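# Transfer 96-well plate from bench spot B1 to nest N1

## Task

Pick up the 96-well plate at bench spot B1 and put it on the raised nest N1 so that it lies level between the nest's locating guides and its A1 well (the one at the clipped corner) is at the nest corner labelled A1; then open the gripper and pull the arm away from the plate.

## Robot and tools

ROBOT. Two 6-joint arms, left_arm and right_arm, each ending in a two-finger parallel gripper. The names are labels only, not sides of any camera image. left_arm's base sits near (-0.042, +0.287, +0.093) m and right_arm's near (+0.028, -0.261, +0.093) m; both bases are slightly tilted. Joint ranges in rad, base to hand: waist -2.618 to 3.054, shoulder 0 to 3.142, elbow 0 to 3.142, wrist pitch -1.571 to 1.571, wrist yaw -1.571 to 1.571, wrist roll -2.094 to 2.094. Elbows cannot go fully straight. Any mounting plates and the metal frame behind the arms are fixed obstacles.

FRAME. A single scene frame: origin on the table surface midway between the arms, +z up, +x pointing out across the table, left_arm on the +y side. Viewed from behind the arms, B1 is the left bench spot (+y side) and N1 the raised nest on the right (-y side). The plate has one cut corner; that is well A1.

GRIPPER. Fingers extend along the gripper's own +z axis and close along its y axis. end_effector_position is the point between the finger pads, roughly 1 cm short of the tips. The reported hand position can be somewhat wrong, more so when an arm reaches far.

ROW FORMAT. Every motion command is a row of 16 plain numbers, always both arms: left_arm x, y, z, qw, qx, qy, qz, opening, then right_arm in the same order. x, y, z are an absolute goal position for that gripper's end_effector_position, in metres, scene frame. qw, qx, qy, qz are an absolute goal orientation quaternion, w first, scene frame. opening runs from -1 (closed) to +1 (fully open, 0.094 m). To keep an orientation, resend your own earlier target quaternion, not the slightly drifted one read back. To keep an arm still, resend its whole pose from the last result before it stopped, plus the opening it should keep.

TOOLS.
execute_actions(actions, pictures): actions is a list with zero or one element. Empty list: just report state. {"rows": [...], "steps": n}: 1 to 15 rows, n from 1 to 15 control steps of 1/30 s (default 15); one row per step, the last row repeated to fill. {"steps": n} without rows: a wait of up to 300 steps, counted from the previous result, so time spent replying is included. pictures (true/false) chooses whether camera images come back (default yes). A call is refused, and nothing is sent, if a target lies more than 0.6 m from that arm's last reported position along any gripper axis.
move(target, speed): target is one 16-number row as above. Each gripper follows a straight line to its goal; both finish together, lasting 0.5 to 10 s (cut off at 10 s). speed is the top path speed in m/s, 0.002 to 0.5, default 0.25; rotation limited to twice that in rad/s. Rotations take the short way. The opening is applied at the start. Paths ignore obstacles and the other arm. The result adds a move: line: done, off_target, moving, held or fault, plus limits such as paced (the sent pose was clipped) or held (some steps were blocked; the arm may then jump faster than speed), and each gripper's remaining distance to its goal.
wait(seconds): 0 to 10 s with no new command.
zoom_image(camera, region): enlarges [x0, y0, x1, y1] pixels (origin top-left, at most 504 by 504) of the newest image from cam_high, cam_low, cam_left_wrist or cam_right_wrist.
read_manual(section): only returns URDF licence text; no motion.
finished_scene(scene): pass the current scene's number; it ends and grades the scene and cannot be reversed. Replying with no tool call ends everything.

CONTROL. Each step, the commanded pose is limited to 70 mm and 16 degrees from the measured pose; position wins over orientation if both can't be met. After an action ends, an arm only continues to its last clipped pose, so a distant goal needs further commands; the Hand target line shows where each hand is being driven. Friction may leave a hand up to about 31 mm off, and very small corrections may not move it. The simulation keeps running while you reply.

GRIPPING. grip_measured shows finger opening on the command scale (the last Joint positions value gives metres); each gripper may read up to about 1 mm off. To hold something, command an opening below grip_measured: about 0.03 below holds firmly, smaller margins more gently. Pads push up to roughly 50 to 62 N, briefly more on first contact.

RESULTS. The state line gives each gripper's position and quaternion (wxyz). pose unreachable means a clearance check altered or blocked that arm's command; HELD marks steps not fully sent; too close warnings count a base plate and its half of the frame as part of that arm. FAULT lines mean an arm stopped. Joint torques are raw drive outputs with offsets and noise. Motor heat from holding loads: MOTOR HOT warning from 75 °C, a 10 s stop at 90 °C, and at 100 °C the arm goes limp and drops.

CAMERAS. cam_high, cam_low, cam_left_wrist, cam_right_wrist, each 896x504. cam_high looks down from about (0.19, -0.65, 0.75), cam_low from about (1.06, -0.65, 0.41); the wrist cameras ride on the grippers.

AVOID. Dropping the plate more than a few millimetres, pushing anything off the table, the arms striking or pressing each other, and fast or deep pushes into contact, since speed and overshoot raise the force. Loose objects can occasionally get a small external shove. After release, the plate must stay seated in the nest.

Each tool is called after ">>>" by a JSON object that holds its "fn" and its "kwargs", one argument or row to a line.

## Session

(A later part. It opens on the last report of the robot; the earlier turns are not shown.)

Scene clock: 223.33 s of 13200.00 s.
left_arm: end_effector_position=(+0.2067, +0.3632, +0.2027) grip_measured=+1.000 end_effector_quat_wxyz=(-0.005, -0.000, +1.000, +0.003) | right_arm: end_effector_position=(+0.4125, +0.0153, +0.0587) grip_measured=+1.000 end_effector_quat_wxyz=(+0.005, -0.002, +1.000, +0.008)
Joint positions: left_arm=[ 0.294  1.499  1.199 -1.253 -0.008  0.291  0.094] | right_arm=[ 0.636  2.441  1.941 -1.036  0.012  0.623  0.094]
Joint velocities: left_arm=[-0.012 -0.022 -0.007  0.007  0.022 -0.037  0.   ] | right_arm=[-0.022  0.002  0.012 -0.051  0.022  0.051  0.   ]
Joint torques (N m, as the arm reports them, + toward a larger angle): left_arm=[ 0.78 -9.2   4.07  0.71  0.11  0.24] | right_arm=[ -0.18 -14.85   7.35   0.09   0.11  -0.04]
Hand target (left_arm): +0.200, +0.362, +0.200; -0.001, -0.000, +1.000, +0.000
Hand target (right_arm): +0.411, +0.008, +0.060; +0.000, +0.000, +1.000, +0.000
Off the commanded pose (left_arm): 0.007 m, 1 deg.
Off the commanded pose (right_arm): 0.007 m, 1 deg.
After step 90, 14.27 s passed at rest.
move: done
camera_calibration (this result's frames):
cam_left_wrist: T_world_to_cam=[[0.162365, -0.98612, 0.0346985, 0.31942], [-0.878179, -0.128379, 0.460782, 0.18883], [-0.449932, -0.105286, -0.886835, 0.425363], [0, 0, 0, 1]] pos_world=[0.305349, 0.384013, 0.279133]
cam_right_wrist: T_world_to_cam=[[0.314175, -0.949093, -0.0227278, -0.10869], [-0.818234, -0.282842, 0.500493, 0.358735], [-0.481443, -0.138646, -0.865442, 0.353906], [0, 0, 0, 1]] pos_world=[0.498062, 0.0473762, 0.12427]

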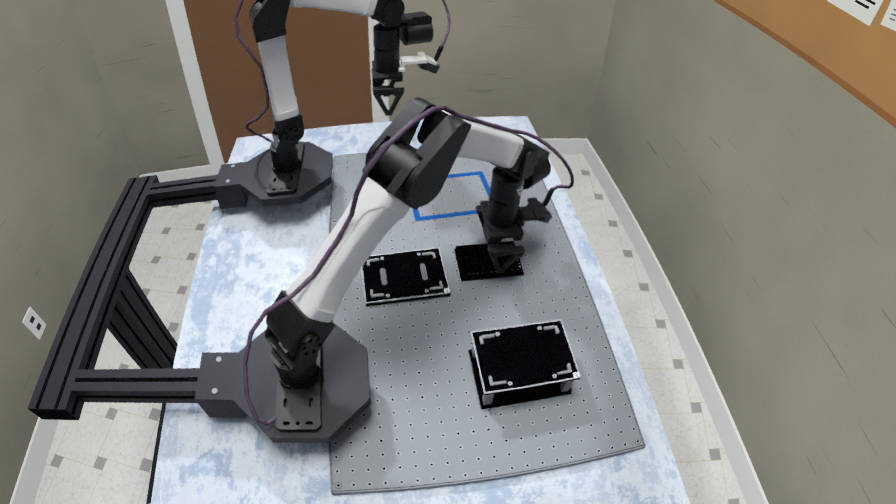

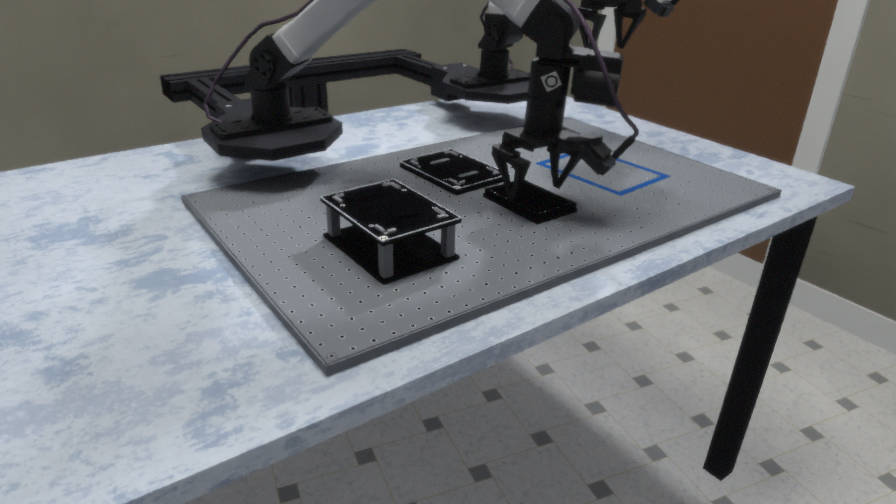

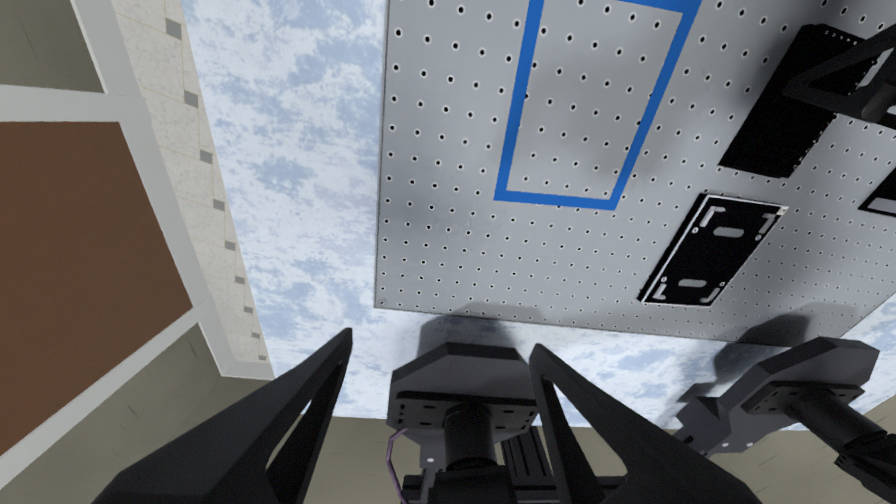

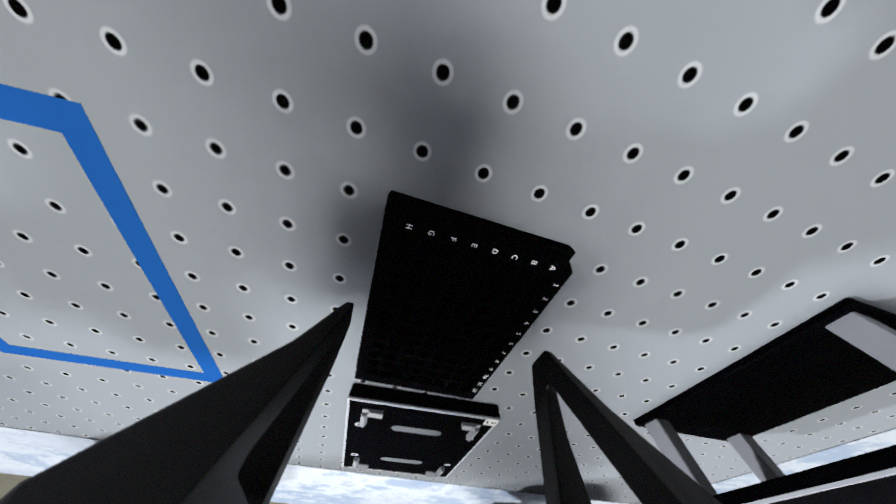

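>>> {"fn": "move", "kwargs": {
  "target": [0.2,0.362,0.2,0,0,1,0,1, 0.408,0.011,0.012,0,-0.035,0.999,0,1],
  "speed": 0.05
}}

Scene clock: 239.70 s of 13200.00 s.
left_arm: end_effector_position=(+0.2067, +0.3632, +0.2027) grip_measured=+1.000 end_effector_quat_wxyz=(-0.005, -0.000, +1.000, +0.003) | right_arm: end_effector_position=(+0.4136, +0.0165, +0.0353) grip_measured=+1.000 end_effector_quat_wxyz=(+0.009, -0.030, +0.999, +0.010)
Joint positions: left_arm=[ 0.294  1.499  1.199 -1.253 -0.008  0.291  0.094] | right_arm=[ 0.636  2.472  1.902 -0.958  0.013  0.566  0.094]
Joint velocities: left_arm=[ 0.007  0.007  0.017 -0.051 -0.066  0.022  0.   ] | right_arm=[-0.017 -0.012 -0.002  0.037 -0.022 -0.168  0.   ]
Joint torques (N m, as the arm reports them, + toward a larger angle): left_arm=[ 0.77 -9.17  4.04  0.71  0.1   0.23] | right_arm=[  0.56 -11.73   4.67   0.78   0.11  -0.07]
Hand target (left_arm): +0.200, +0.362, +0.200; -0.001, -0.000, +1.000, +0.000
Hand target (right_arm): +0.408, +0.011, +0.012; -0.001, -0.035, +0.999, -0.000
Off the commanded pose (left_arm): 0.007 m, 1 deg.
Off the commanded pose (right_arm): 0.025 m, 2 deg.
After step 90, 12.17 s passed at rest.
move: off_target (right_arm)
camera_calibration (this result's frames):
cam_left_wrist: T_world_to_cam=[[0.162365, -0.98612, 0.0346985, 0.31942], [-0.878179, -0.128379, 0.460782, 0.18883], [-0.449932, -0.105286, -0.886835, 0.425363], [0, 0, 0, 1]] pos_world=[0.305349, 0.384013, 0.279133]
cam_right_wrist: T_world_to_cam=[[0.36759, -0.929704, -0.0229951, -0.13083], [-0.804686, -0.330361, 0.493298, 0.367151], [-0.466218, -0.162827, -0.869556, 0.328552], [0, 0, 0, 1]] pos_world=[0.49671, 0.0531565, 0.101572]

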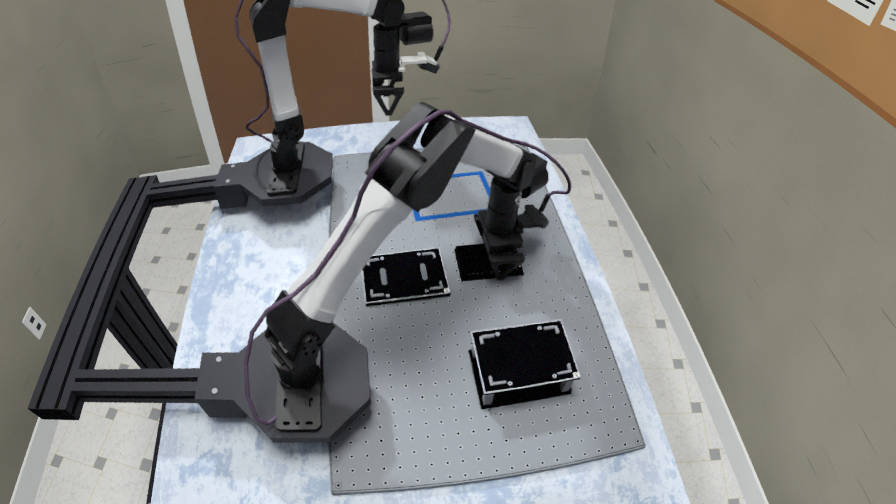

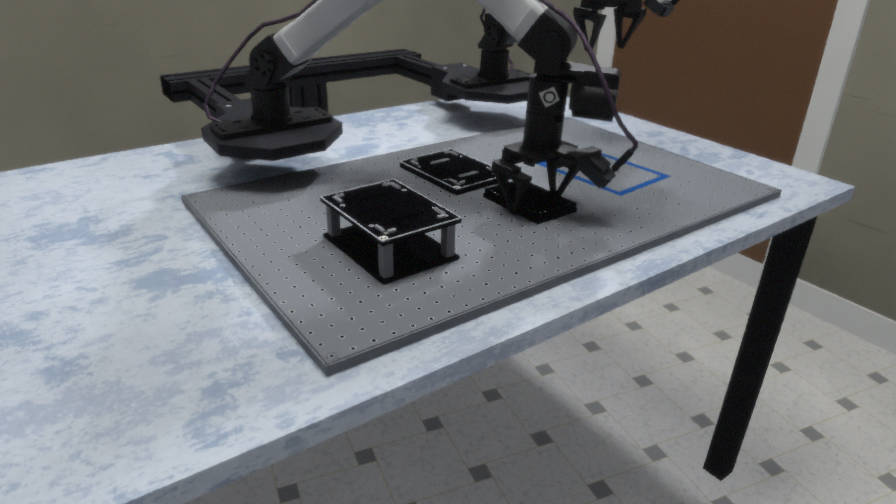

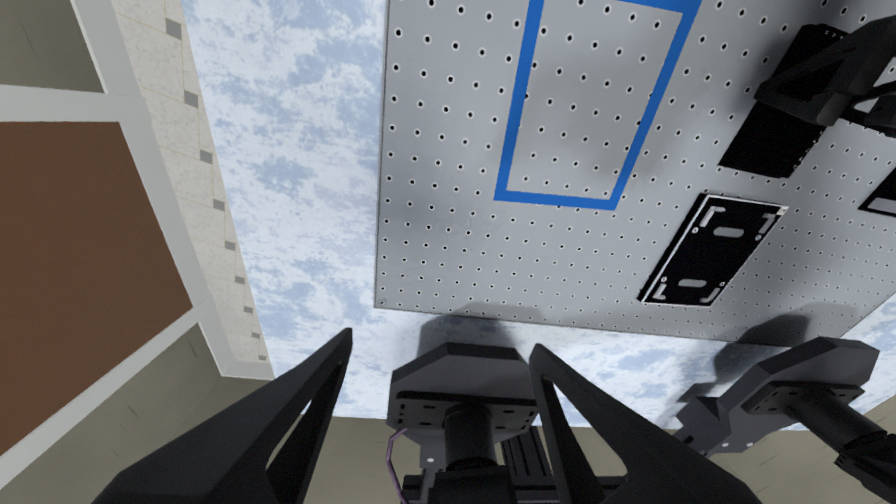

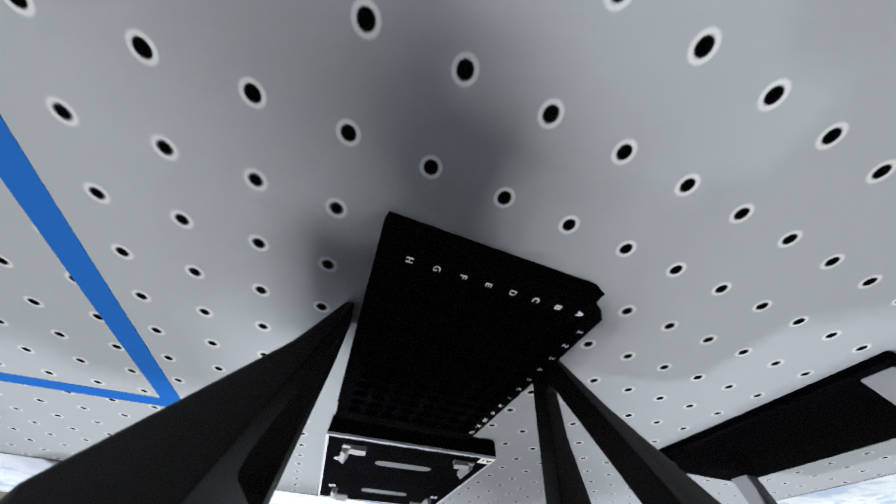

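>>> {"fn": "move", "kwargs": {
  "target": [0.2,0.362,0.2,0,0,1,0,1, 0.41,0.0,0.06,0,-0.035,0.999,0,1],
  "speed": 0.08
}}

Scene clock: 249.93 s of 13200.00 s.
left_arm: end_effector_position=(+0.2067, +0.3632, +0.2027) grip_measured=+1.000 end_effector_quat_wxyz=(-0.005, -0.000, +1.000, +0.003) | right_arm: end_effector_position=(+0.4130, +0.0097, +0.0615) grip_measured=+1.000 end_effector_quat_wxyz=(+0.010, -0.034, +0.999, +0.011)
Joint positions: left_arm=[ 0.294  1.499  1.199 -1.253 -0.008  0.291  0.094] | right_arm=[ 0.626  2.413  1.902 -1.014  0.013  0.548  0.094]
Joint velocities: left_arm=[-0.002  0.012 -0.007 -0.007  0.081 -0.051  0.   ] | right_arm=[ 0.012 -0.012  0.027 -0.11  -0.037 -0.022  0.   ]
Joint torques (N m, as the arm reports them, + toward a larger angle): left_arm=[ 0.79 -9.21  4.05  0.71  0.09  0.23] | right_arm=[ -0.31 -14.69   6.4    0.11   0.1   -0.1 ]
Hand target (left_arm): +0.200, +0.362, +0.200; -0.001, -0.000, +1.000, +0.000
Hand target (right_arm): +0.409, -0.000, +0.060; -0.000, -0.035, +0.999, -0.000
Off the commanded pose (left_arm): 0.007 m, 1 deg.
Off the commanded pose (right_arm): 0.010 m, 2 deg.
After step 90, 6.37 s passed at rest.
move: done
camera_calibration (this result's frames):
cam_left_wrist: T_world_to_cam=[[0.162365, -0.98612, 0.0346985, 0.31942], [-0.878179, -0.128379, 0.460782, 0.18883], [-0.449932, -0.105286, -0.886835, 0.425363], [0, 0, 0, 1]] pos_world=[0.305349, 0.384013, 0.279133]
cam_right_wrist: T_world_to_cam=[[0.375385, -0.926582, -0.0230599, -0.139607], [-0.803288, -0.337645, 0.490637, 0.35115], [-0.462401, -0.165654, -0.871059, 0.348497], [0, 0, 0, 1]] pos_world=[0.495626, 0.0469363, 0.128055]

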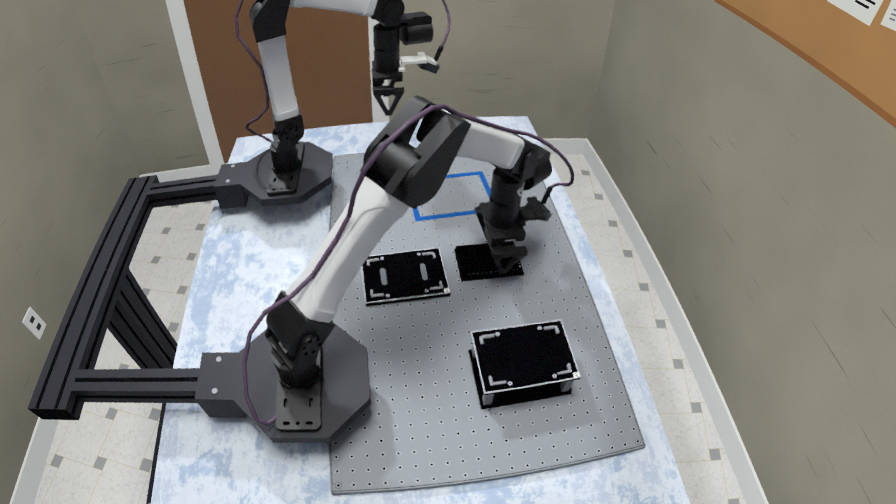

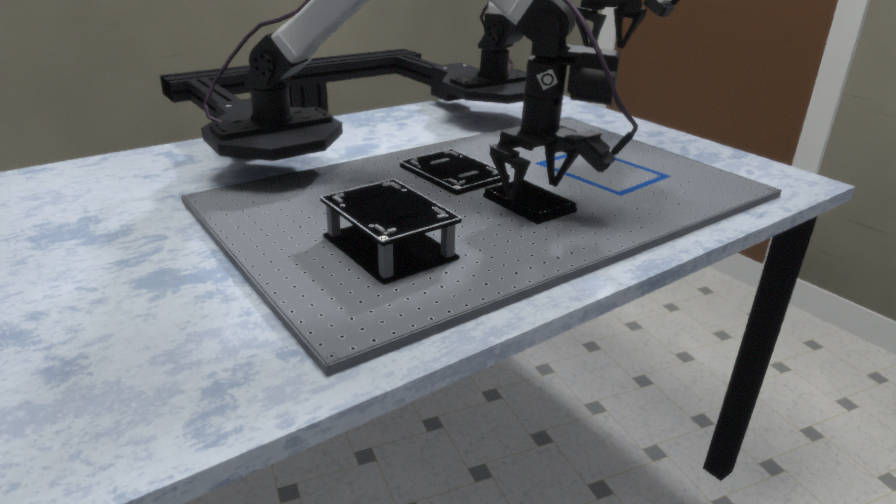

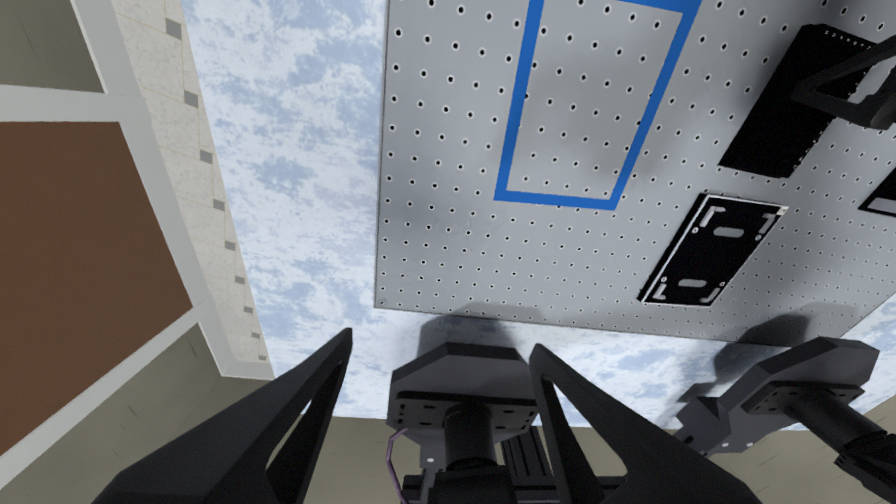

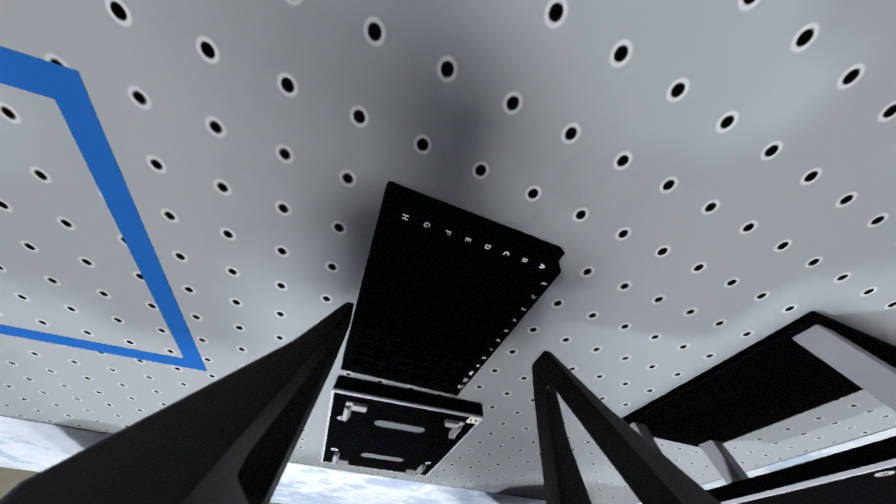

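>>> {"fn": "move", "kwargs": {
  "target": [0.2,0.362,0.2,0,0,1,0,1, 0.408,0.010,0.012,0,-0.035,0.999,0,1],
  "speed": 0.05
}}

Scene clock: 263.00 s of 13200.00 s.
left_arm: end_effector_position=(+0.2067, +0.3632, +0.2027) grip_measured=+1.000 end_effector_quat_wxyz=(-0.005, -0.000, +1.000, +0.003) | right_arm: end_effector_position=(+0.4143, +0.0114, +0.0401) grip_measured=+1.000 end_effector_quat_wxyz=(+0.008, -0.034, +0.999, +0.010)
Joint positions: left_arm=[ 0.294  1.499  1.199 -1.253 -0.008  0.291  0.094] | right_arm=[ 0.626  2.456  1.893 -0.966  0.012  0.547  0.094]
Joint velocities: left_arm=[-0.017  0.007 -0.032 -0.051  0.037 -0.066  0.   ] | right_arm=[-0.007  0.002  0.007 -0.007  0.037 -0.007  0.   ]
Joint torques (N m, as the arm reports them, + toward a larger angle): left_arm=[ 0.77 -9.16  4.06  0.71  0.1   0.22] | right_arm=[  1.31 -10.71   4.79   0.93   0.13   0.06]
Hand target (left_arm): +0.200, +0.362, +0.200; -0.001, -0.000, +1.000, +0.000
Hand target (right_arm): +0.408, +0.010, +0.013; -0.001, -0.035, +0.999, -0.000
Off the commanded pose (left_arm): 0.007 m, 1 deg.
Off the commanded pose (right_arm): 0.029 m, 1 deg.
After step 90, 8.83 s passed at rest.
move: off_target (right_arm)
camera_calibration (this result's frames):
cam_left_wrist: T_world_to_cam=[[0.162365, -0.98612, 0.0346985, 0.31942], [-0.878179, -0.128379, 0.460782, 0.18883], [-0.449932, -0.105286, -0.886835, 0.425363], [0, 0, 0, 1]] pos_world=[0.305349, 0.384013, 0.279133]
cam_right_wrist: T_world_to_cam=[[0.376101, -0.926291, -0.023108, -0.139332], [-0.800832, -0.337503, 0.494732, 0.362058], [-0.466064, -0.167563, -0.868739, 0.332244], [0, 0, 0, 1]] pos_world=[0.497198, 0.0488055, 0.106292]

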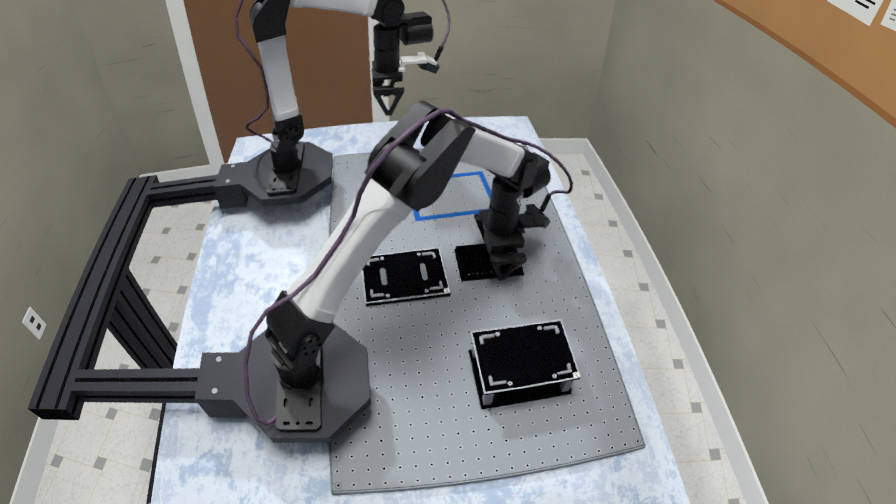

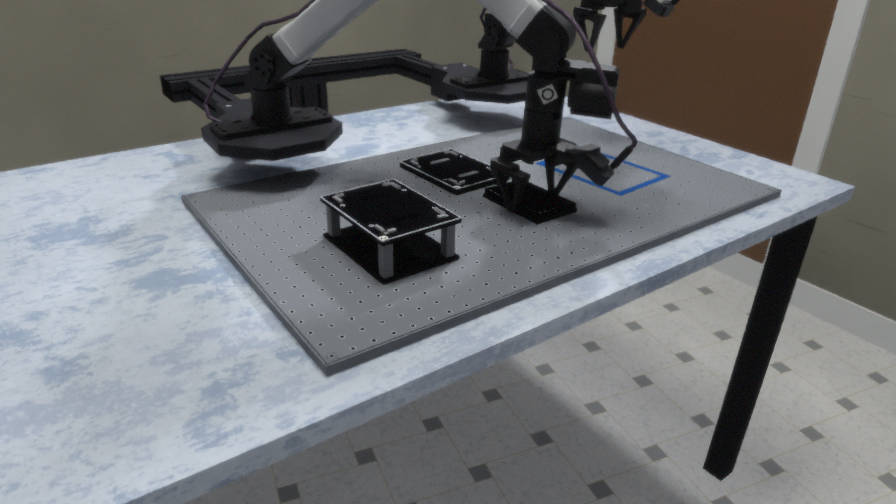

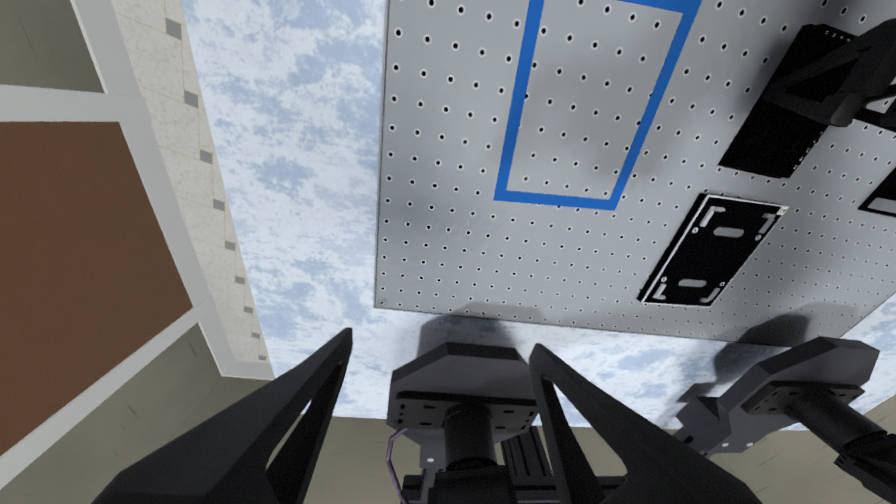

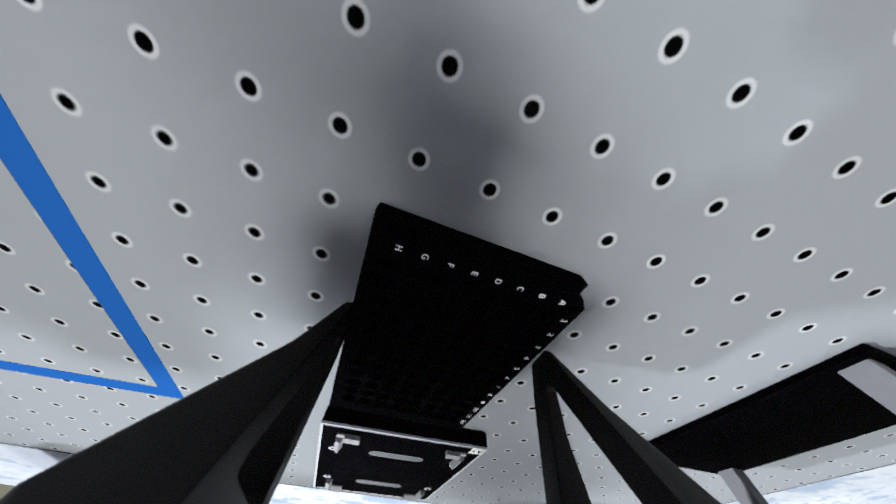

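>>> {"fn": "move", "kwargs": {
  "target": [0.2,0.362,0.2,0,0,1,0,1, 0.406,0.011,-0.003,0,-0.035,0.999,0,1],
  "speed": 0.04
}}

Scene clock: 268.07 s of 13200.00 s.
left_arm: end_effector_position=(+0.2067, +0.3632, +0.2027) grip_measured=+1.000 end_effector_quat_wxyz=(-0.005, -0.000, +1.000, +0.003) | right_arm: end_effector_position=(+0.4176, +0.0140, +0.0337) grip_measured=+1.000 end_effector_quat_wxyz=(+0.015, -0.034, +0.999, +0.015)
Joint positions: left_arm=[ 0.294  1.499  1.199 -1.253 -0.008  0.291  0.094] | right_arm=[ 0.626  2.466  1.883 -0.929  0.011  0.547  0.094]
Joint velocities: left_arm=[-0.002 -0.007  0.012  0.051  0.037  0.066  0.   ] | right_arm=[ 0.002 -0.002 -0.012  0.022  0.022 -0.022  0.   ]
Joint torques (N m, as the arm reports them, + toward a larger angle): left_arm=[ 0.75 -9.2   4.03  0.72  0.11  0.23] | right_arm=[ 1.66 -9.93  3.52  1.07  0.12  0.09]
Hand target (left_arm): +0.200, +0.362, +0.200; -0.001, -0.000, +1.000, +0.000
Hand target (right_arm): +0.405, +0.010, -0.001; -0.001, -0.035, +0.999, -0.000
Off the commanded pose (left_arm): 0.007 m, 1 deg.
Off the commanded pose (right_arm): 0.039 m, 2 deg.
After step 90, 0.73 s passed at rest.
move: off_target (right_arm)
camera_calibration (this result's frames):
cam_left_wrist: T_world_to_cam=[[0.162365, -0.98612, 0.0346985, 0.31942], [-0.878179, -0.128379, 0.460782, 0.18883], [-0.449932, -0.105286, -0.886835, 0.425363], [0, 0, 0, 1]] pos_world=[0.305349, 0.384013, 0.279133]
cam_right_wrist: T_world_to_cam=[[0.375807, -0.926279, -0.027871, -0.137994], [-0.807828, -0.34219, 0.479917, 0.372234], [-0.454074, -0.157841, -0.876871, 0.323734], [0, 0, 0, 1]] pos_world=[0.499559, 0.0506527, 0.101385]

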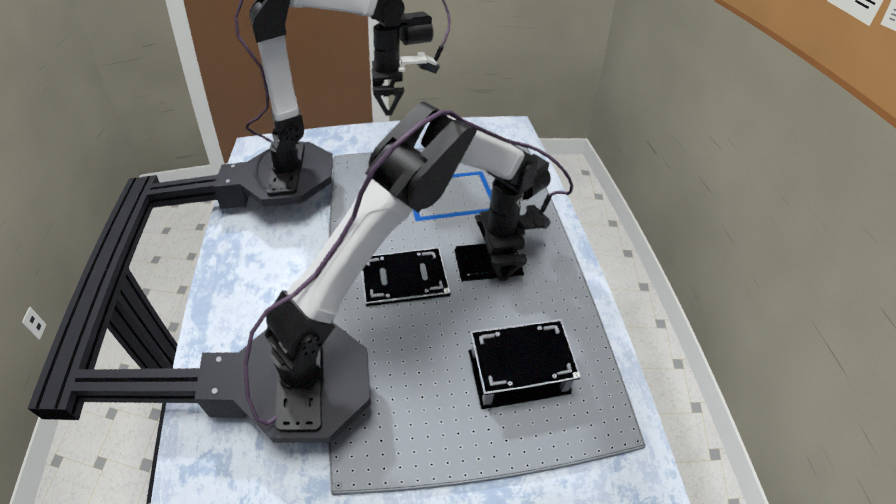

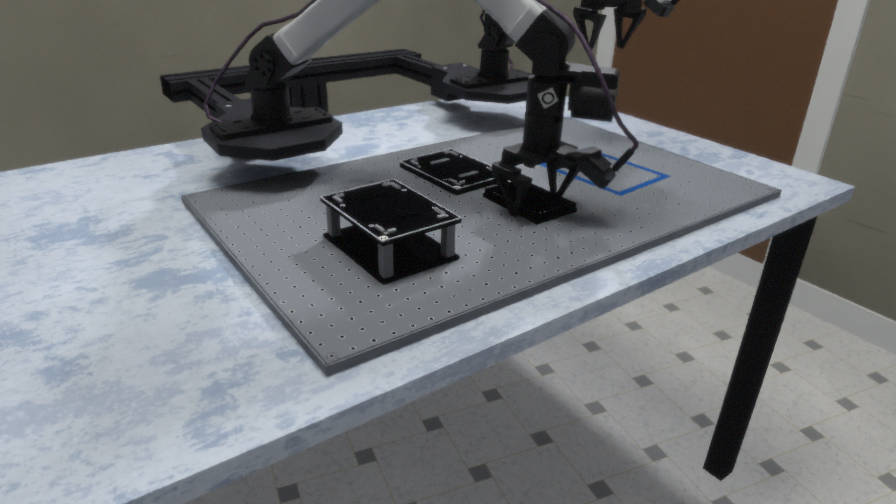

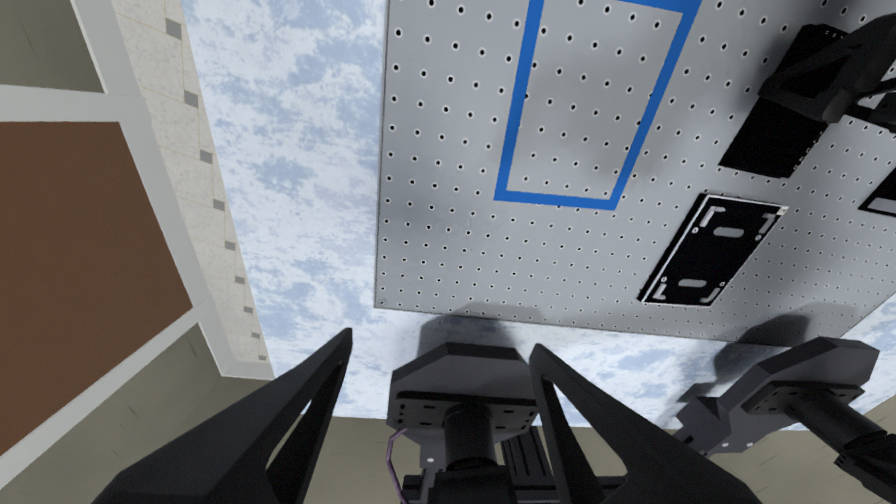

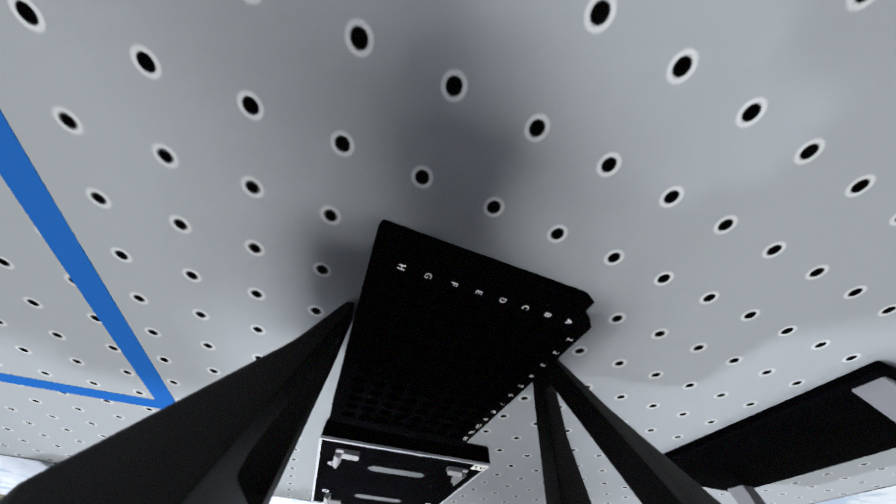

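>>> {"fn": "zoom_image", "kwargs": {
  "camera": "cam_low",
  "region": [460, 150, 600, 234]
}}

>>> {"fn": "zoom_image", "kwargs": {
  "camera": "cam_high",
  "region": [420, 190, 580, 290]
}}

Region (460, 150, 600, 234) of cam_low's 896x504 image, scaled by 3.600, with more detail than that image has; it fills the top 302 rows of this view, and the rest is white.

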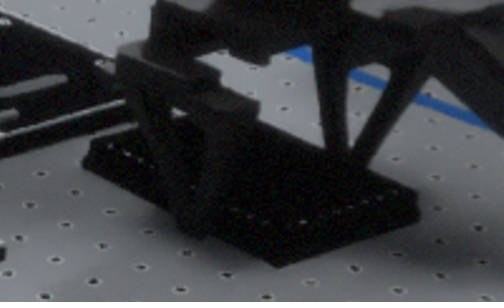

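Region (420, 190, 580, 290) of cam_high's 896x504 image, scaled by 3.150, with more detail than that image has; it fills the top 315 rows of this view, and the rest is white.

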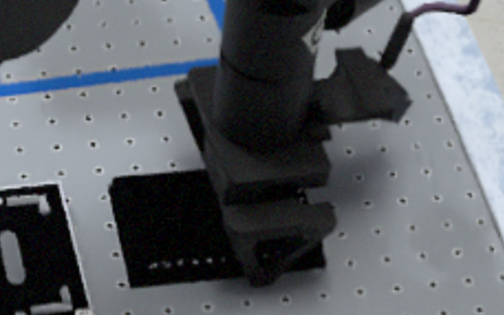

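>>> {"fn": "move", "kwargs": {
  "target": [0.2,0.362,0.2,0,0,1,0,1, 0.375,0.012,0.07,0,-0.035,0.999,0,1],
  "speed": 0.08
}}

Scene clock: 284.03 s of 13200.00 s.
left_arm: end_effector_position=(+0.2067, +0.3632, +0.2027) grip_measured=+1.000 end_effector_quat_wxyz=(-0.005, -0.000, +1.000, +0.003) | right_arm: end_effector_position=(+0.3839, +0.0163, +0.0710) grip_measured=+1.000 end_effector_quat_wxyz=(+0.009, -0.036, +0.999, +0.013)
Joint positions: left_arm=[ 0.294  1.499  1.199 -1.253 -0.008  0.291  0.094] | right_arm=[ 0.675  2.321  1.774 -0.978  0.011  0.592  0.094]
Joint velocities: left_arm=[ 0.012 -0.002 -0.017  0.007  0.037 -0.037  0.   ] | right_arm=[-0.012 -0.012 -0.022 -0.037  0.007  0.066  0.   ]
Joint torques (N m, as the arm reports them, + toward a larger angle): left_arm=[ 0.78 -9.19  4.08  0.7   0.1   0.24] | right_arm=[  1.59 -14.16   6.04   0.14   0.09   0.11]
Hand target (left_arm): +0.200, +0.362, +0.200; -0.001, -0.000, +1.000, +0.000
Hand target (right_arm): +0.374, +0.013, +0.069; -0.001, -0.035, +0.999, +0.001
Off the commanded pose (left_arm): 0.007 m, 1 deg.
Off the commanded pose (right_arm): 0.010 m, 2 deg.
After step 90, 11.93 s passed at rest.
move: done
camera_calibration (this result's frames):
cam_left_wrist: T_world_to_cam=[[0.162365, -0.98612, 0.0346985, 0.31942], [-0.878179, -0.128379, 0.460782, 0.18883], [-0.449932, -0.105286, -0.886835, 0.425363], [0, 0, 0, 1]] pos_world=[0.305349, 0.384013, 0.279133]
cam_right_wrist: T_world_to_cam=[[0.37963, -0.924742, -0.0270744, -0.123732], [-0.800779, -0.343114, 0.490944, 0.324457], [-0.463286, -0.164696, -0.87077, 0.344732], [0, 0, 0, 1]] pos_world=[0.466501, 0.0536813, 0.137542]

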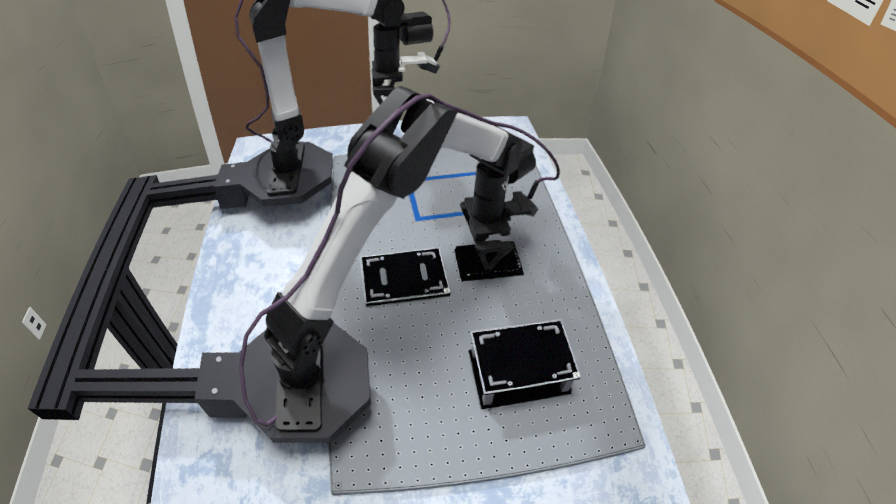

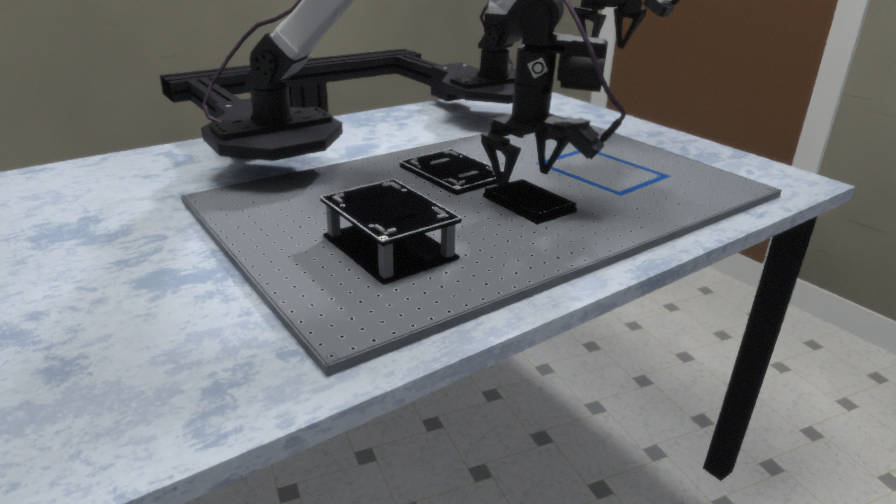

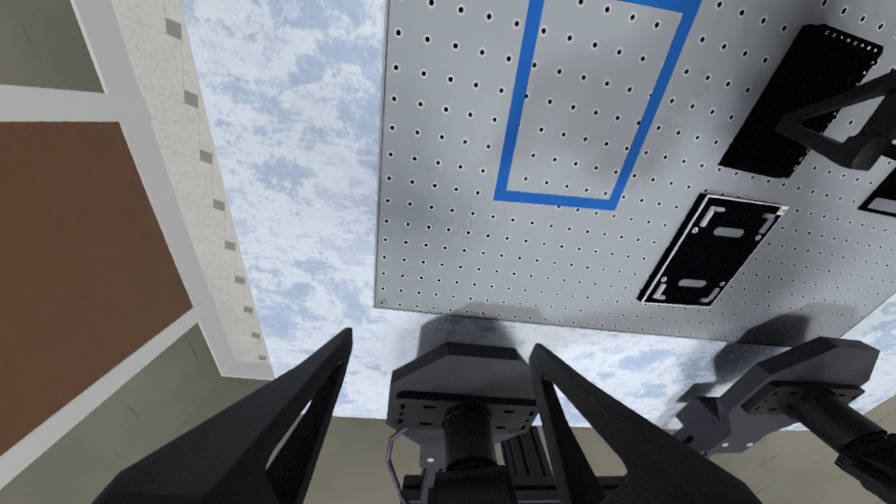

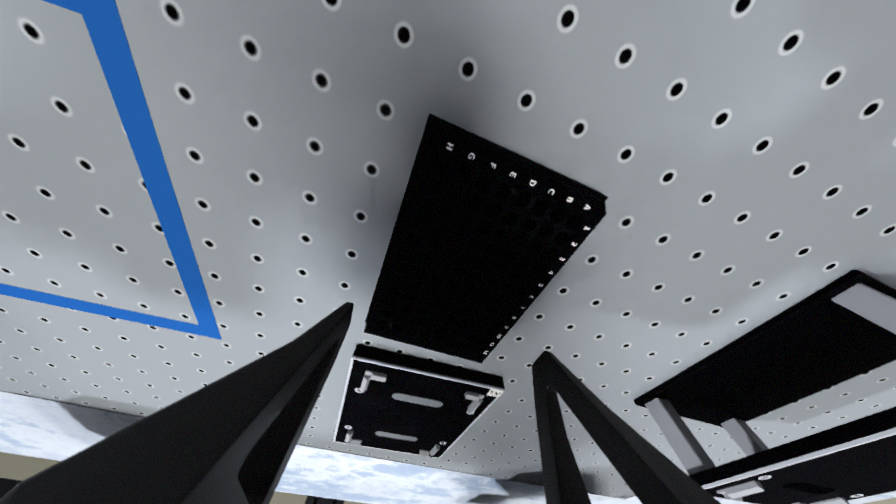

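>>> {"fn": "move", "kwargs": {
  "target": [0.2,0.362,0.2,0,0,1,0,1, 0.378,0.012,0.015,0,-0.035,0.999,0,1],
  "speed": 0.05
}}

Scene clock: 290.77 s of 13200.00 s.
left_arm: end_effector_position=(+0.2067, +0.3632, +0.2027) grip_measured=+1.000 end_effector_quat_wxyz=(-0.005, -0.000, +1.000, +0.003) | right_arm: end_effector_position=(+0.3841, +0.0172, +0.0349) grip_measured=+1.000 end_effector_quat_wxyz=(+0.008, -0.036, +0.999, +0.011)
Joint positions: left_arm=[ 0.294  1.499  1.199 -1.253 -0.008  0.291  0.094] | right_arm=[ 0.675  2.383  1.731 -0.878  0.012  0.593  0.094]
Joint velocities: left_arm=[ 0.012 -0.002 -0.012 -0.051  0.007 -0.081  0.   ] | right_arm=[-0.002 -0.012 -0.002  0.081  0.007 -0.007  0.   ]
Joint torques (N m, as the arm reports them, + toward a larger angle): left_arm=[ 0.76 -9.16  4.03  0.72  0.09  0.23] | right_arm=[  0.83 -11.1    4.92   0.7    0.12   0.04]
Hand target (left_arm): +0.200, +0.362, +0.200; -0.001, -0.000, +1.000, +0.000
Hand target (right_arm): +0.378, +0.013, +0.015; -0.000, -0.035, +0.999, +0.000
Off the commanded pose (left_arm): 0.007 m, 1 deg.
Off the commanded pose (right_arm): 0.021 m, 2 deg.
After step 90, 2.37 s passed at rest.
move: off_target (right_arm)
camera_calibration (this result's frames):
cam_left_wrist: T_world_to_cam=[[0.162365, -0.98612, 0.0346985, 0.31942], [-0.878179, -0.128379, 0.460782, 0.18883], [-0.449932, -0.105286, -0.886835, 0.425363], [0, 0, 0, 1]] pos_world=[0.305349, 0.384013, 0.279133]
cam_right_wrist: T_world_to_cam=[[0.378203, -0.925379, -0.0252336, -0.123432], [-0.799866, -0.340385, 0.494321, 0.342173], [-0.466023, -0.16677, -0.868913, 0.314559], [0, 0, 0, 1]] pos_world=[0.466966, 0.0547085, 0.101067]

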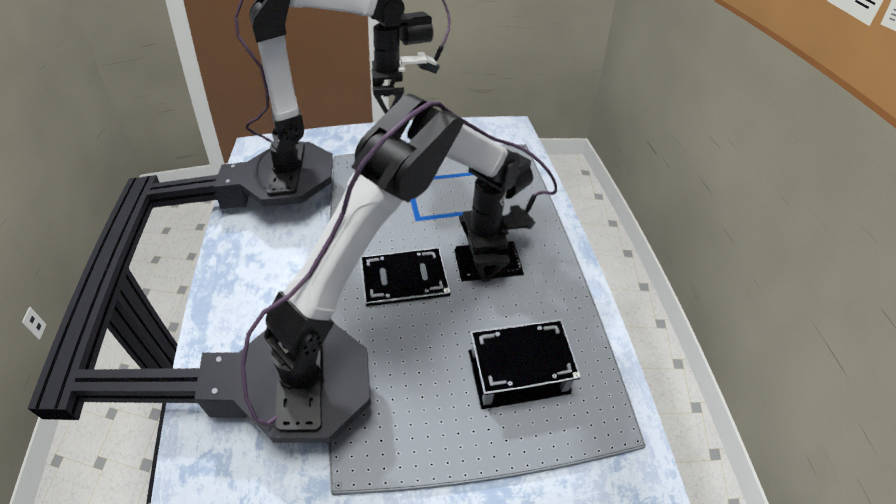

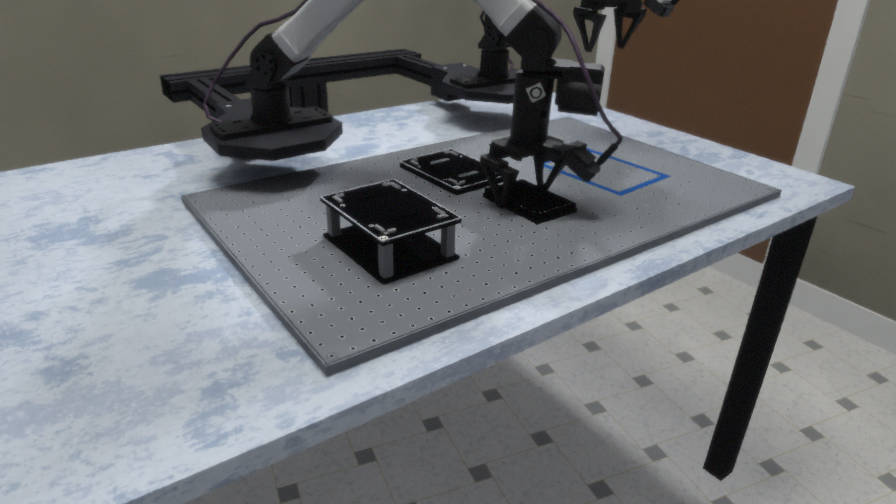

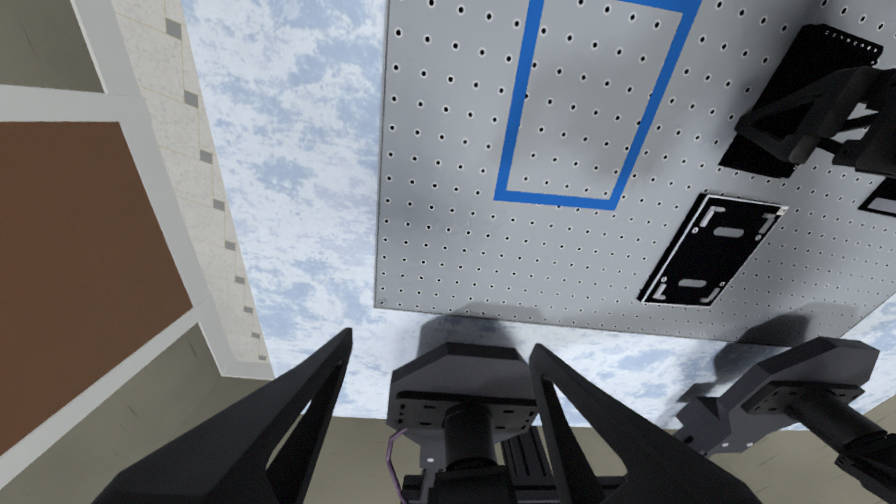

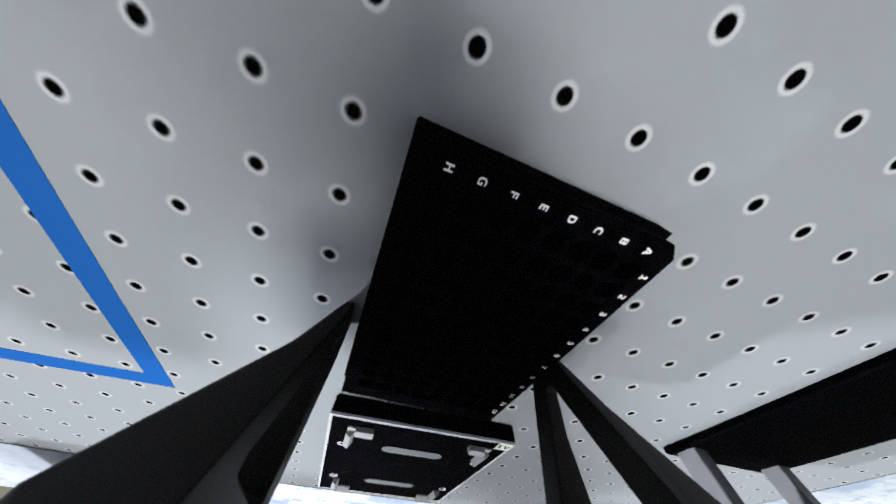

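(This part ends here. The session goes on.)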